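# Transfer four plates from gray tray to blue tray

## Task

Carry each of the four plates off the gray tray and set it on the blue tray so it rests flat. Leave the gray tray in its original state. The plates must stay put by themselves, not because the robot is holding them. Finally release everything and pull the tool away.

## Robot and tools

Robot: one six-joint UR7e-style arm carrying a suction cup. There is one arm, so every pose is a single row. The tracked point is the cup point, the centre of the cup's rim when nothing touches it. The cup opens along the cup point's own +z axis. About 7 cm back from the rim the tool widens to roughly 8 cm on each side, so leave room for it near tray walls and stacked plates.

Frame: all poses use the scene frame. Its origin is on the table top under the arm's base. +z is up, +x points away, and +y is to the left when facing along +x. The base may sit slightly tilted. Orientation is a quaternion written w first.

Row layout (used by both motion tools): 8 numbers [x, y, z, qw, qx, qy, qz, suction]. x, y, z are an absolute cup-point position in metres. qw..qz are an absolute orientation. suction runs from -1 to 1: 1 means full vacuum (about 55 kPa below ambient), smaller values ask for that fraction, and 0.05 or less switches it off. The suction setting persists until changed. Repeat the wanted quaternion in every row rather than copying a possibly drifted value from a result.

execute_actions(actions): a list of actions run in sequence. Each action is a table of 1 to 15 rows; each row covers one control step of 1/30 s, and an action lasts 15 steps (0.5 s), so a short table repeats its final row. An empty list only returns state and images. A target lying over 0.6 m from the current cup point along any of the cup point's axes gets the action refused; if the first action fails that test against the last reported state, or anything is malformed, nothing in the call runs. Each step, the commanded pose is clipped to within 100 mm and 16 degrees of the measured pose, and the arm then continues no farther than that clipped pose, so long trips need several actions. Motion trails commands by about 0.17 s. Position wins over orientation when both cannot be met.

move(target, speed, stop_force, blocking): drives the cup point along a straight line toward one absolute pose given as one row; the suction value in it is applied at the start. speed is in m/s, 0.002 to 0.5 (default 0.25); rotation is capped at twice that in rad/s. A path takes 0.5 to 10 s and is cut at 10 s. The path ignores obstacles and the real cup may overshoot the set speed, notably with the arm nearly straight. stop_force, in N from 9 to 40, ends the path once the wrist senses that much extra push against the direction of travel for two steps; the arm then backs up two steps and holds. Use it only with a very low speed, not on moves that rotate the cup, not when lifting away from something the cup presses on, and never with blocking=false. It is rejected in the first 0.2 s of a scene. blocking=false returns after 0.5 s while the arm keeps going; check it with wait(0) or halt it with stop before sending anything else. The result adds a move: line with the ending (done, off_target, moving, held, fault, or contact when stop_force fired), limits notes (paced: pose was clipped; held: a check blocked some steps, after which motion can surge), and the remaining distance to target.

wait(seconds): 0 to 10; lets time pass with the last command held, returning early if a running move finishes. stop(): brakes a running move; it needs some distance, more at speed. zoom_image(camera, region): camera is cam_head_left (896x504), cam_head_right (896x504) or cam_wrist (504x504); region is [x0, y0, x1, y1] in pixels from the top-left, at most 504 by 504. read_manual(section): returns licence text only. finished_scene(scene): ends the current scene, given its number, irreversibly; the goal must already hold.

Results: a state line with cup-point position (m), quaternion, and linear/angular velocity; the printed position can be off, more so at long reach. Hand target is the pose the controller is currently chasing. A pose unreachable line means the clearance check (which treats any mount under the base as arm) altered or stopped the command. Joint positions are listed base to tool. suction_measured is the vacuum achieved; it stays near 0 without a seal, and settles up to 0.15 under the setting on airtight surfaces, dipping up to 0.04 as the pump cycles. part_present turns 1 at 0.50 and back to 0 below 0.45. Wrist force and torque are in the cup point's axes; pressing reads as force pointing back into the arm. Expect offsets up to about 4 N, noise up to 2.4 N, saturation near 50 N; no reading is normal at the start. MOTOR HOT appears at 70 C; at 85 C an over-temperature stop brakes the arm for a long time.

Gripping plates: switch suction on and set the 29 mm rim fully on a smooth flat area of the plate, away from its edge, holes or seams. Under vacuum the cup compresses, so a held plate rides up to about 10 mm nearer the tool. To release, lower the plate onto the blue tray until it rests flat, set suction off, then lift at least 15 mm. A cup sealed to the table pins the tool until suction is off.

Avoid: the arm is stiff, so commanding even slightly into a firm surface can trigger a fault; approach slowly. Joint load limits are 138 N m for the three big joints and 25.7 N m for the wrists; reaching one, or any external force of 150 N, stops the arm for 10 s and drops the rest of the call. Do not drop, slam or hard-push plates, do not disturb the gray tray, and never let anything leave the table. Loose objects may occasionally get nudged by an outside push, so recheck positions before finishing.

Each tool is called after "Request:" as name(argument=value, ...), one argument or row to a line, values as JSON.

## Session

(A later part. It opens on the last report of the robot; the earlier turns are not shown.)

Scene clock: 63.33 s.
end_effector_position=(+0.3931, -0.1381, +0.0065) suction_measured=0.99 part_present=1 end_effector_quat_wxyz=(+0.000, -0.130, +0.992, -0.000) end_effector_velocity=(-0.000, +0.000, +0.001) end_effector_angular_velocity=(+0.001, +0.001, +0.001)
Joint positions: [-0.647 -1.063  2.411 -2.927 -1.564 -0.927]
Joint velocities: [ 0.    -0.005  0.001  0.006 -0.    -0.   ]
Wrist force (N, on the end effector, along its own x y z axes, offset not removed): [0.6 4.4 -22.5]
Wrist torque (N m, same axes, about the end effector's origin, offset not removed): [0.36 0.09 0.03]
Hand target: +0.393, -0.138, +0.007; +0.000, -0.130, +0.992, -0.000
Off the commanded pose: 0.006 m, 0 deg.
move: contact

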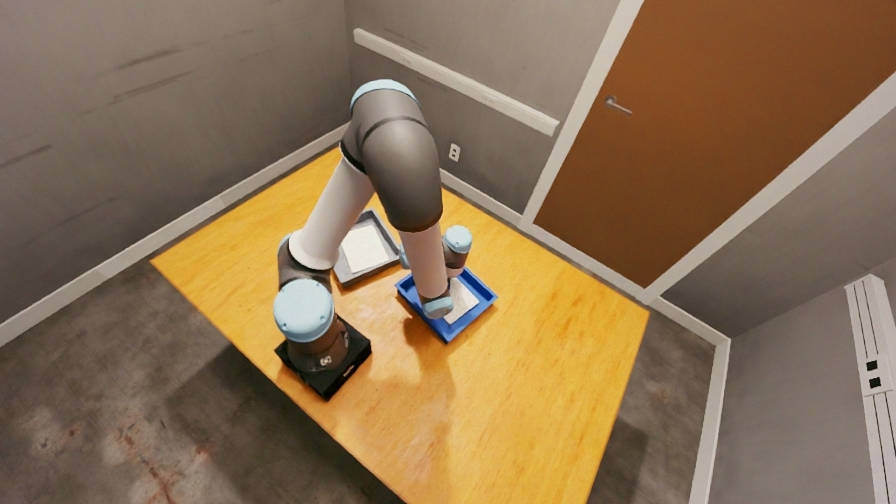

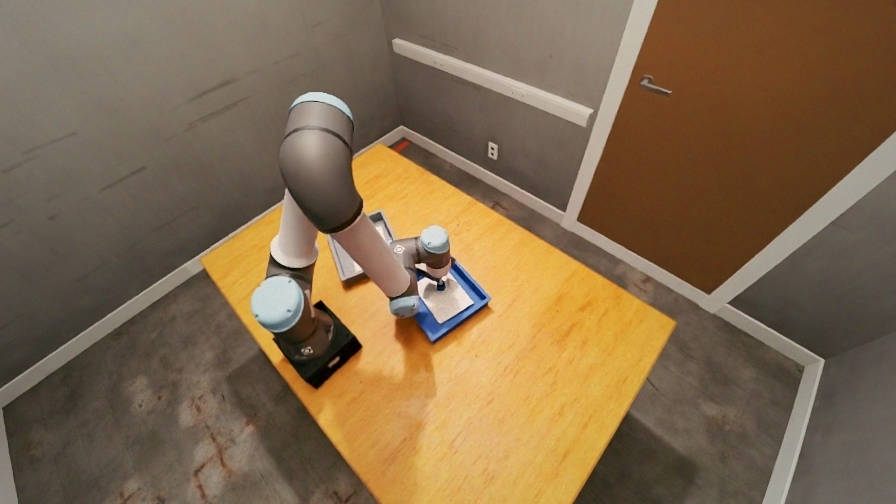

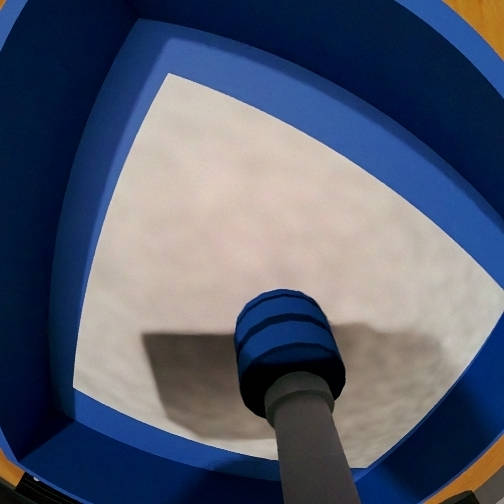

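6.3 mm each.

Request:
execute_actions(
  actions=[
    [[0.393,-0.138,0.0075,0,-0.13,0.9915,0,0]],
  ],
)

Request:
move(
  target=[0.393,-0.138,0.075,0,-0.13,0.9915,0,0],
  speed=0.15,
)

Request:
move(
  target=[0.358,0.19,0.075,0,0,1,0,0],
  speed=0.3,
)

Request:
move(
  target=[0.358,0.19,0.011,0,0,1,0,0],
  speed=0.07,
)

Request:
execute_actions(
  actions=[
    [[0.358,0.19,0.011,0,0,1,0,1]],
  ],
)

Request:
move(
  target=[0.358,0.19,0.075,0,0,1,0,1],
  speed=0.08,
)

Request:
move(
  target=[0.393,-0.138,0.075,0,-0.13,0.9915,0,1],
  speed=0.2,
)

Request:
move(
  target=[0.393,-0.138,0.022,0,-0.13,0.9915,0,1],
  speed=0.08,
)

Scene clock: 72.93 s.
end_effector_position=(+0.3930, -0.1380, +0.0075) suction_measured=0.00 part_present=0 end_effector_quat_wxyz=(-0.000, -0.130, +0.992, +0.000) end_effector_velocity=(+0.000, -0.000, +0.000) end_effector_angular_velocity=(-0.001, -0.001, +0.001)
Joint positions: [-0.647 -1.067  2.411 -2.924 -1.564 -0.927]
Joint velocities: [ 0.    -0.001  0.    -0.    -0.    -0.   ]
Wrist force (N, on the end effector, along its own x y z axes, offset not removed): [-1.6 0.1 -7.2]
Wrist torque (N m, same axes, about the end effector's origin, offset not removed): [-0.07 0.20 0.08]
Hand target: +0.393, -0.138, +0.008; +0.000, -0.130, +0.992, -0.000
Off the commanded pose: 0.000 m, 0 deg.

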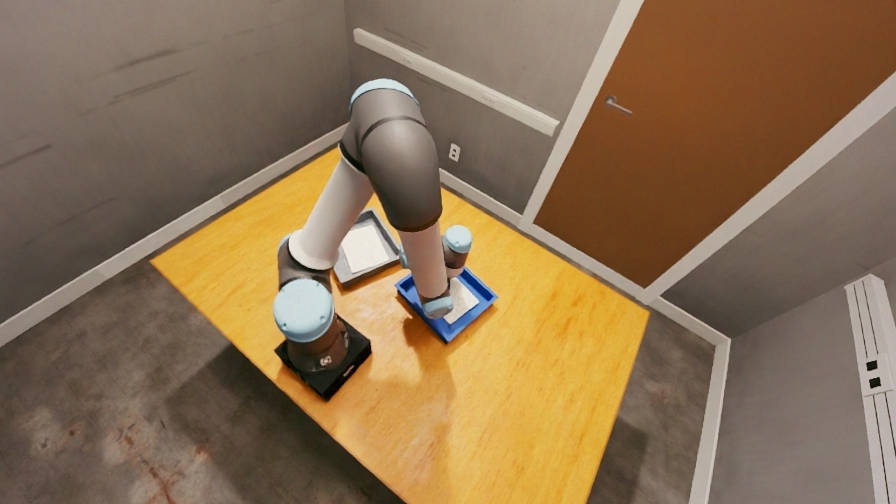

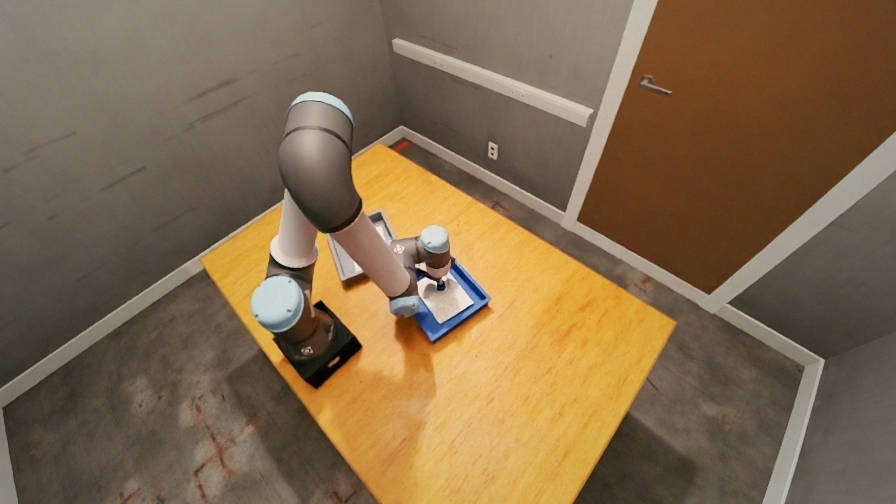

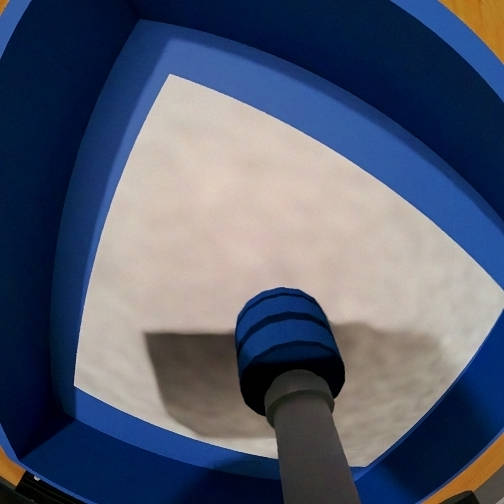

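Scene clock: 73.93 s.
end_effector_position=(+0.3929, -0.1379, +0.0749) suction_measured=0.00 part_present=0 end_effector_quat_wxyz=(+0.000, -0.130, +0.992, +0.000) end_effector_velocity=(-0.001, +0.000, +0.001) end_effector_angular_velocity=(+0.002, +0.003, -0.000)
Joint positions: [-0.649 -1.291  2.399 -2.688 -1.564 -0.928]
Joint velocities: [-0.    -0.004 -0.001  0.008 -0.     0.   ]
Wrist force (N, on the end effector, along its own x y z axes, offset not removed): [-1.9 0.6 -0.9]
Wrist torque (N m, same axes, about the end effector's origin, offset not removed): [-0.11 0.23 0.14]
Hand target: +0.393, -0.138, +0.075; +0.000, -0.130, +0.992, -0.000
Off the commanded pose: 0.000 m, 0 deg.
move: done

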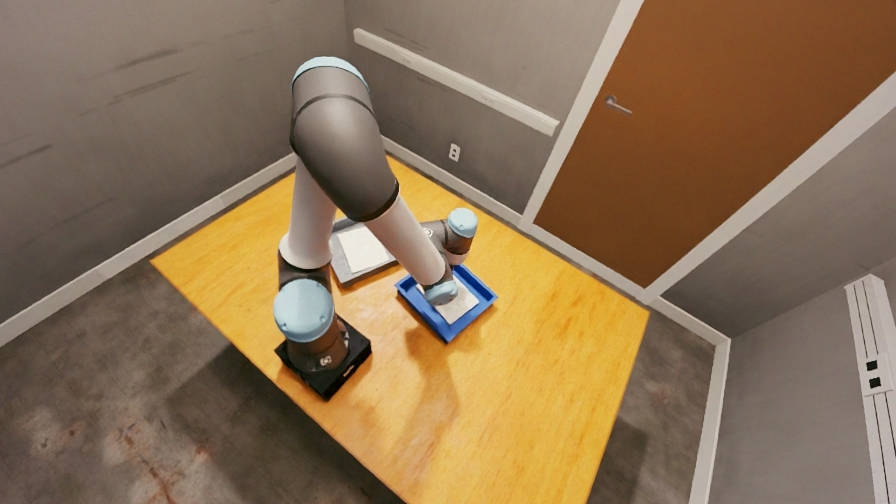

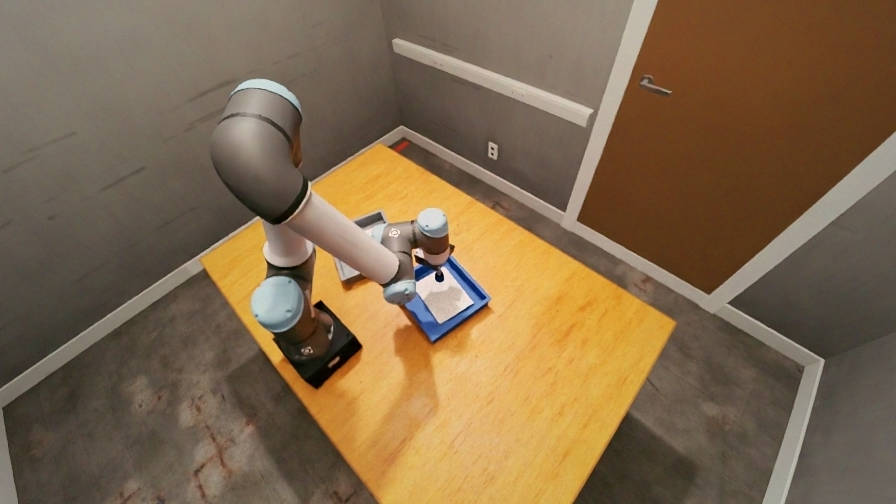

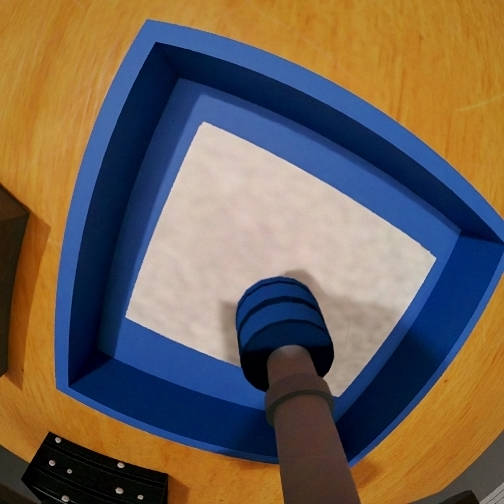

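Scene clock: 75.67 s.
end_effector_position=(+0.3586, +0.1909, +0.0750) suction_measured=0.00 part_present=0 end_effector_quat_wxyz=(+0.001, -0.000, +1.000, +0.002) end_effector_velocity=(-0.000, +0.002, -0.001) end_effector_angular_velocity=(-0.003, +0.004, -0.000)
Joint positions: [ 0.172 -1.306  2.429 -2.706 -1.569  0.153]
Joint velocities: [ 0.008  0.005 -0.005  0.005 -0.003  0.008]
Wrist force (N, on the end effector, along its own x y z axes, offset not removed): [-1.2 -1.0 0.9]
Wrist torque (N m, same axes, about the end effector's origin, offset not removed): [-0.23 0.20 0.04]
Hand target: +0.359, +0.191, +0.075; +0.001, +0.000, +1.000, +0.002
Off the commanded pose: 0.001 m, 0 deg.
move: done

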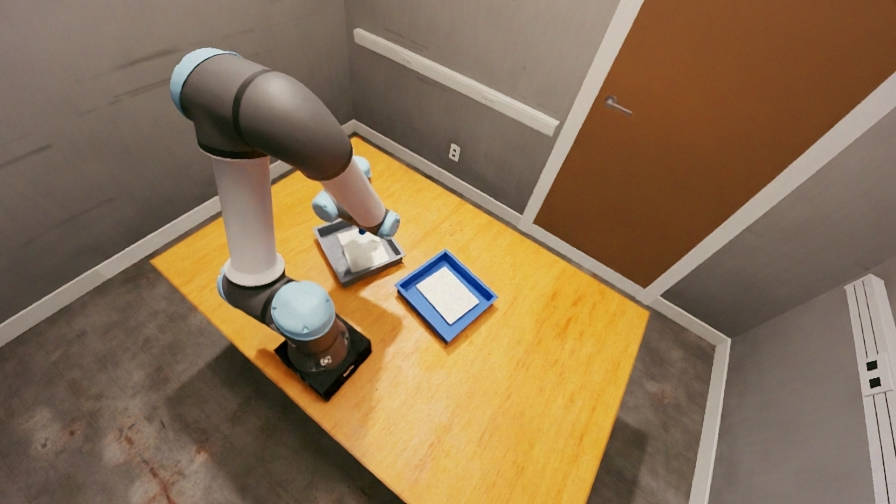

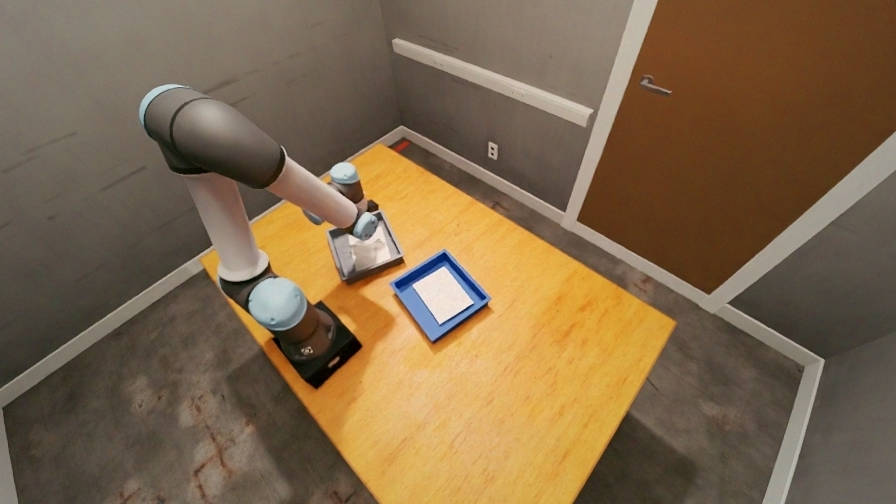

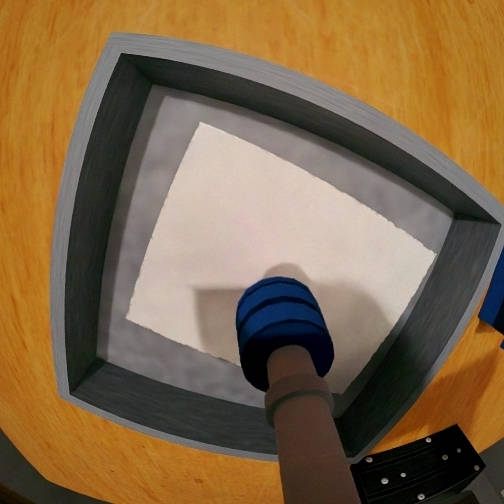

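Scene clock: 77.03 s.
end_effector_position=(+0.3581, +0.1900, +0.0110) suction_measured=0.00 part_present=0 end_effector_quat_wxyz=(-0.000, -0.000, +1.000, -0.000) end_effector_velocity=(+0.000, -0.000, -0.002) end_effector_angular_velocity=(-0.000, -0.000, -0.001)
Joint positions: [ 0.172 -1.087  2.442 -2.937 -1.572  0.153]
Joint velocities: [-0.001  0.008 -0.001 -0.007 -0.     0.   ]
Wrist force (N, on the end effector, along its own x y z axes, offset not removed): [-0.7 3.1 -3.8]
Wrist torque (N m, same axes, about the end effector's origin, offset not removed): [0.24 0.12 -0.01]
Hand target: +0.358, +0.190, +0.011; -0.000, -0.000, +1.000, -0.000
Off the commanded pose: 0.000 m, 0 deg.
move: done

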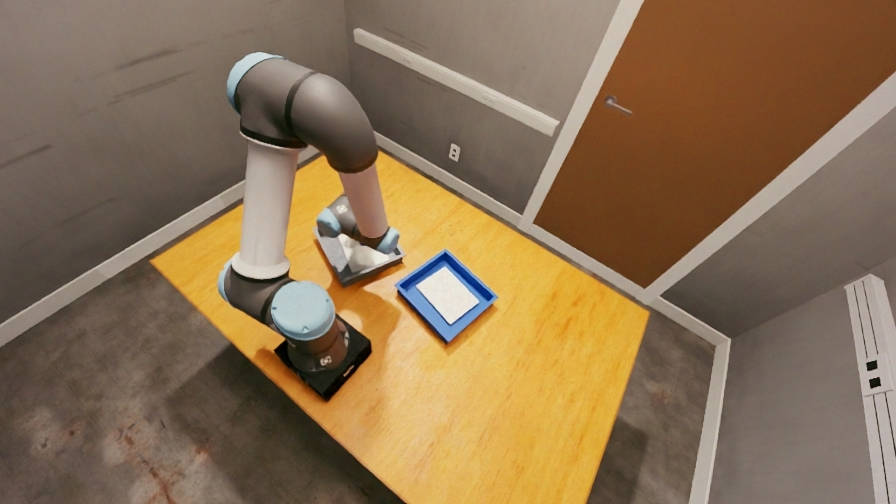

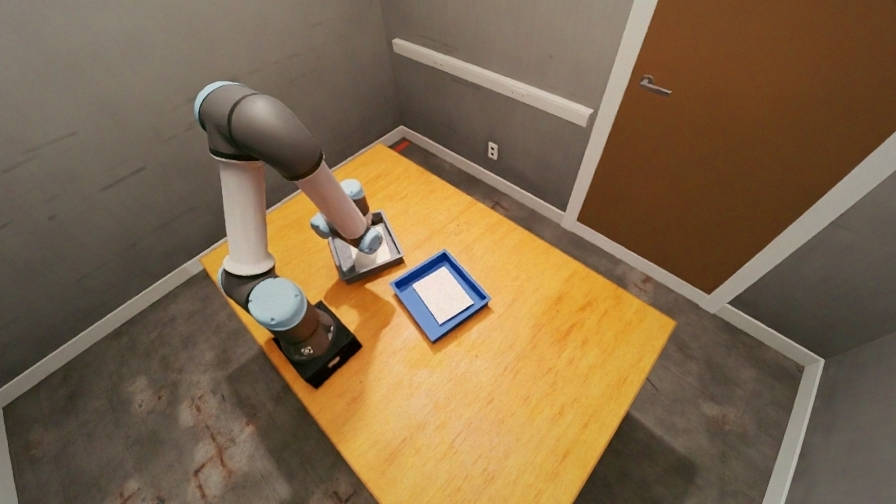

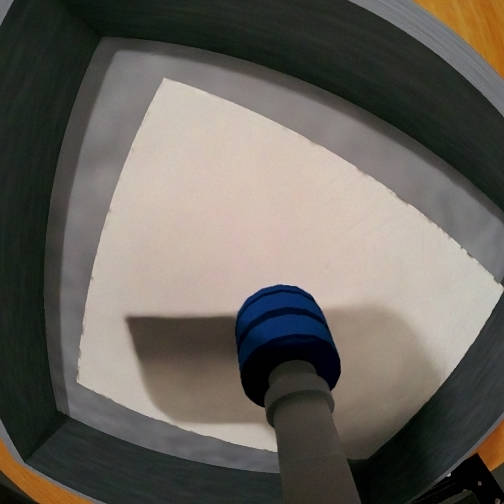

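Scene clock: 77.53 s.
end_effector_position=(+0.3581, +0.1900, +0.0110) suction_measured=0.89 part_present=1 end_effector_quat_wxyz=(-0.000, +0.000, +1.000, -0.000) end_effector_velocity=(-0.001, +0.000, -0.000) end_effector_angular_velocity=(-0.000, +0.002, +0.000)
Joint positions: [ 0.172 -1.086  2.442 -2.938 -1.572  0.153]
Joint velocities: [0.001 0.    0.001 0.    0.    0.   ]
Wrist force (N, on the end effector, along its own x y z axes, offset not removed): [-0.1 -1.1 3.5]
Wrist torque (N m, same axes, about the end effector's origin, offset not removed): [-0.17 -0.01 0.07]
Hand target: +0.358, +0.190, +0.011; -0.000, +0.000, +1.000, +0.000
Off the commanded pose: 0.000 m, 0 deg.

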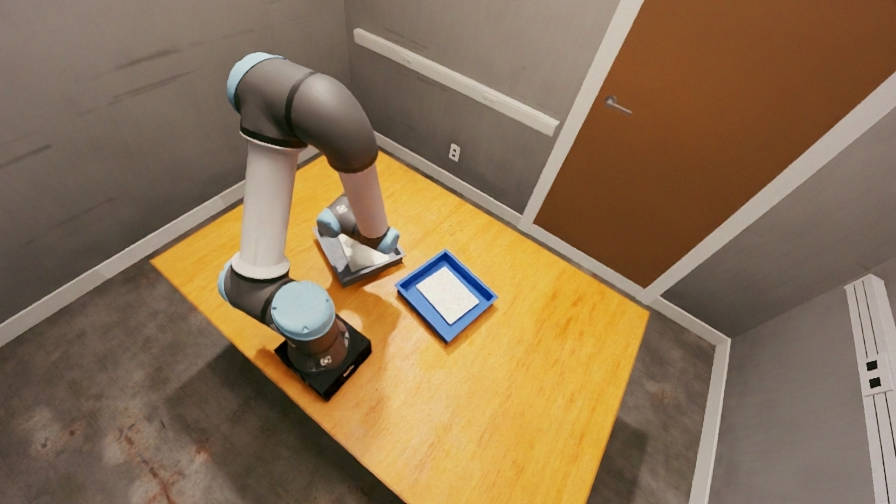

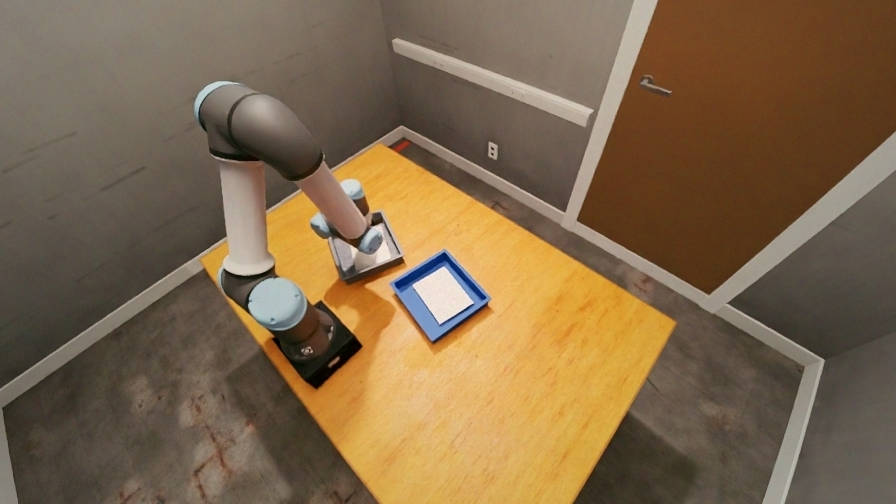

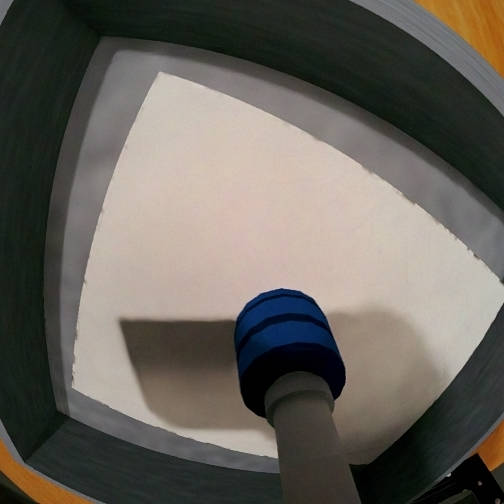

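Scene clock: 78.77 s.
end_effector_position=(+0.3578, +0.1900, +0.0749) suction_measured=1.00 part_present=1 end_effector_quat_wxyz=(+0.000, +0.000, +1.000, +0.000) end_effector_velocity=(+0.001, -0.000, +0.002) end_effector_angular_velocity=(+0.000, -0.001, +0.000)
Joint positions: [ 0.173 -1.307  2.43  -2.704 -1.572  0.154]
Joint velocities: [-0.    -0.007 -0.002  0.007 -0.    -0.001]
Wrist force (N, on the end effector, along its own x y z axes, offset not removed): [-1.3 0.9 1.2]
Wrist torque (N m, same axes, about the end effector's origin, offset not removed): [-0.11 0.09 0.02]
Hand target: +0.358, +0.190, +0.075; +0.000, +0.000, +1.000, +0.000
Off the commanded pose: 0.000 m, 0 deg.
move: done

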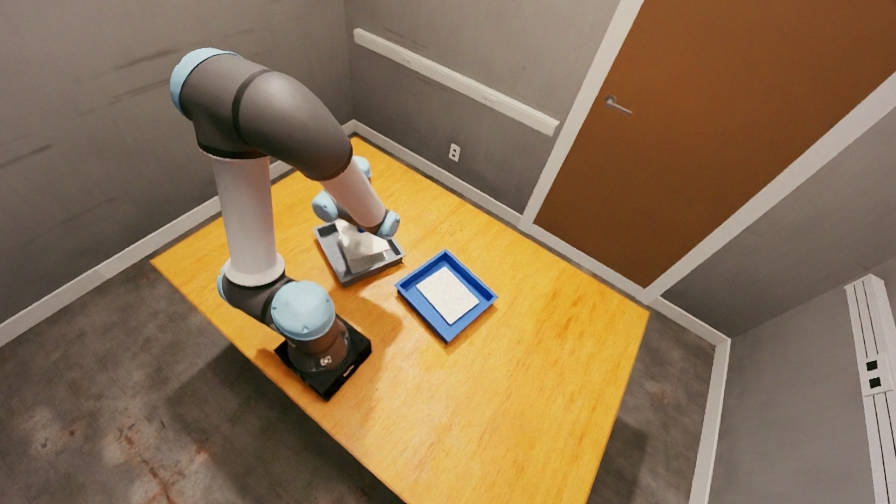

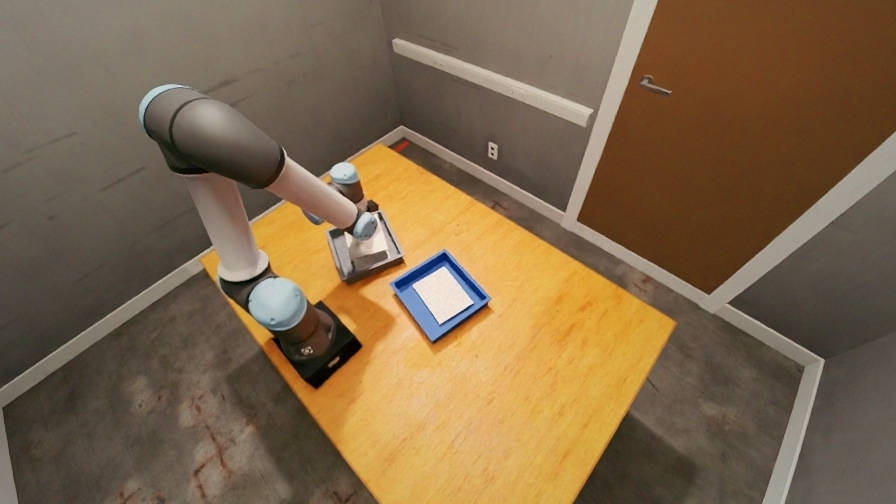

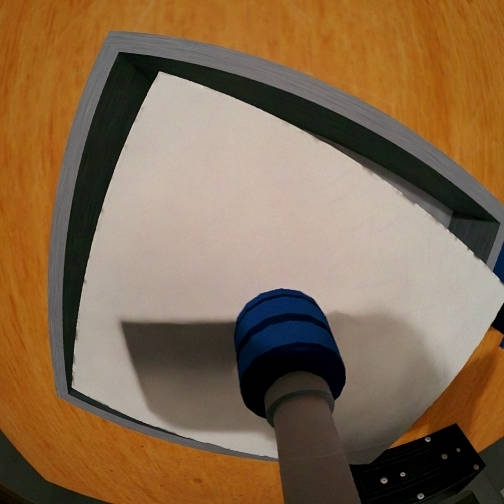

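Scene clock: 80.97 s.
end_effector_position=(+0.3923, -0.1389, +0.0751) suction_measured=0.99 part_present=1 end_effector_quat_wxyz=(-0.001, -0.130, +0.992, -0.002) end_effector_velocity=(+0.001, -0.002, -0.000) end_effector_angular_velocity=(+0.000, -0.001, +0.003)
Joint positions: [-0.65  -1.291  2.4   -2.689 -1.567 -0.929]
Joint velocities: [-0.004  0.002 -0.003 -0.     0.001 -0.007]
Wrist force (N, on the end effector, along its own x y z axes, offset not removed): [-1.6 -0.6 2.9]
Wrist torque (N m, same axes, about the end effector's origin, offset not removed): [-0.13 0.08 -0.11]
Hand target: +0.392, -0.139, +0.075; -0.001, -0.130, +0.992, -0.002
Off the commanded pose: 0.001 m, 0 deg.
move: done

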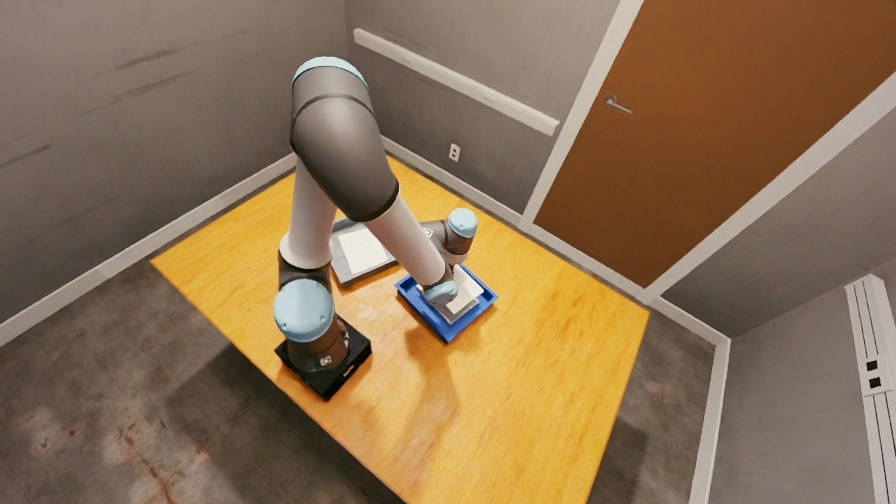

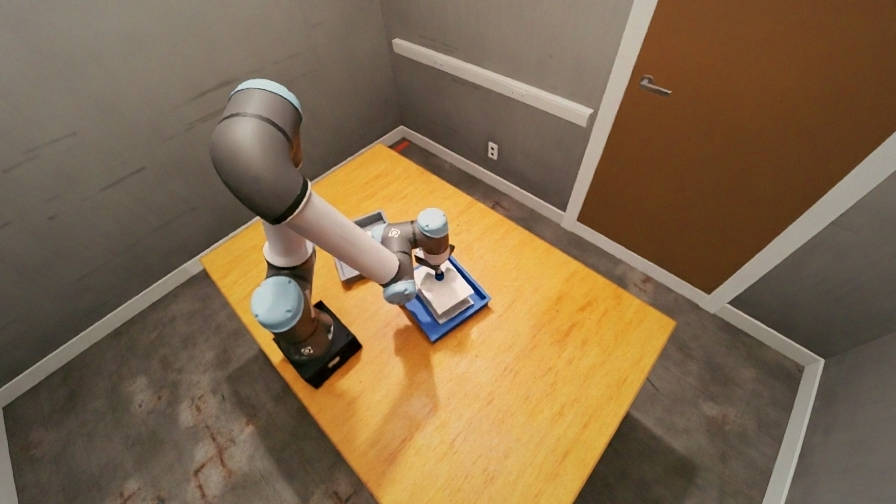

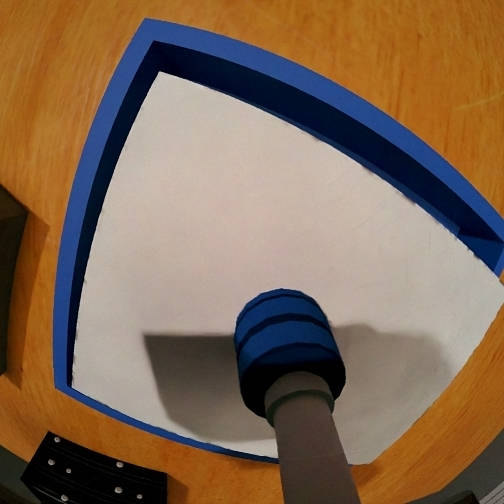

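Scene clock: 82.07 s.
end_effector_position=(+0.3930, -0.1380, +0.0221) suction_measured=0.99 part_present=1 end_effector_quat_wxyz=(-0.000, -0.130, +0.992, +0.000) end_effector_velocity=(+0.000, -0.001, -0.003) end_effector_angular_velocity=(+0.000, +0.000, -0.002)
Joint positions: [-0.648 -1.117  2.412 -2.874 -1.564 -0.927]
Joint velocities: [-0.001  0.009 -0.002 -0.007  0.     0.001]
Wrist force (N, on the end effector, along its own x y z axes, offset not removed): [-1.1 -0.9 2.7]
Wrist torque (N m, same axes, about the end effector's origin, offset not removed): [-0.19 0.17 0.08]
Hand target: +0.393, -0.138, +0.022; -0.000, -0.130, +0.992, +0.000
Off the commanded pose: 0.000 m, 0 deg.
move: done

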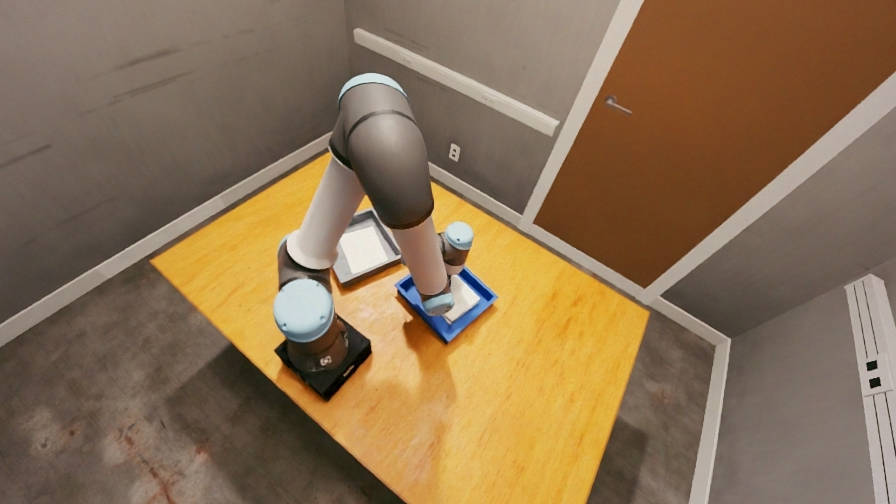

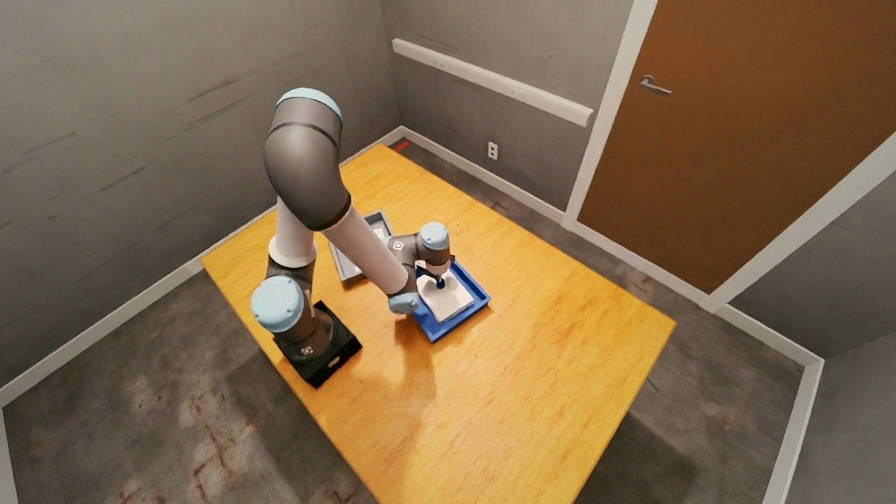

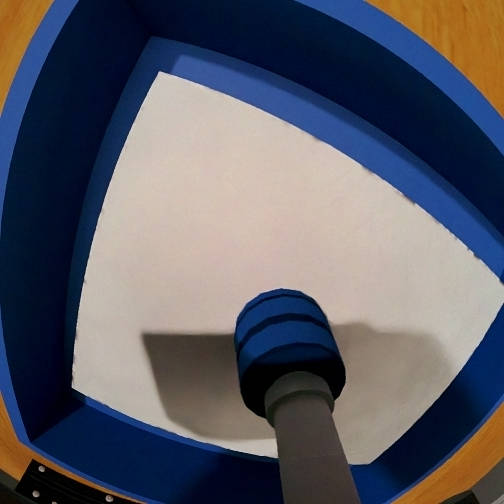

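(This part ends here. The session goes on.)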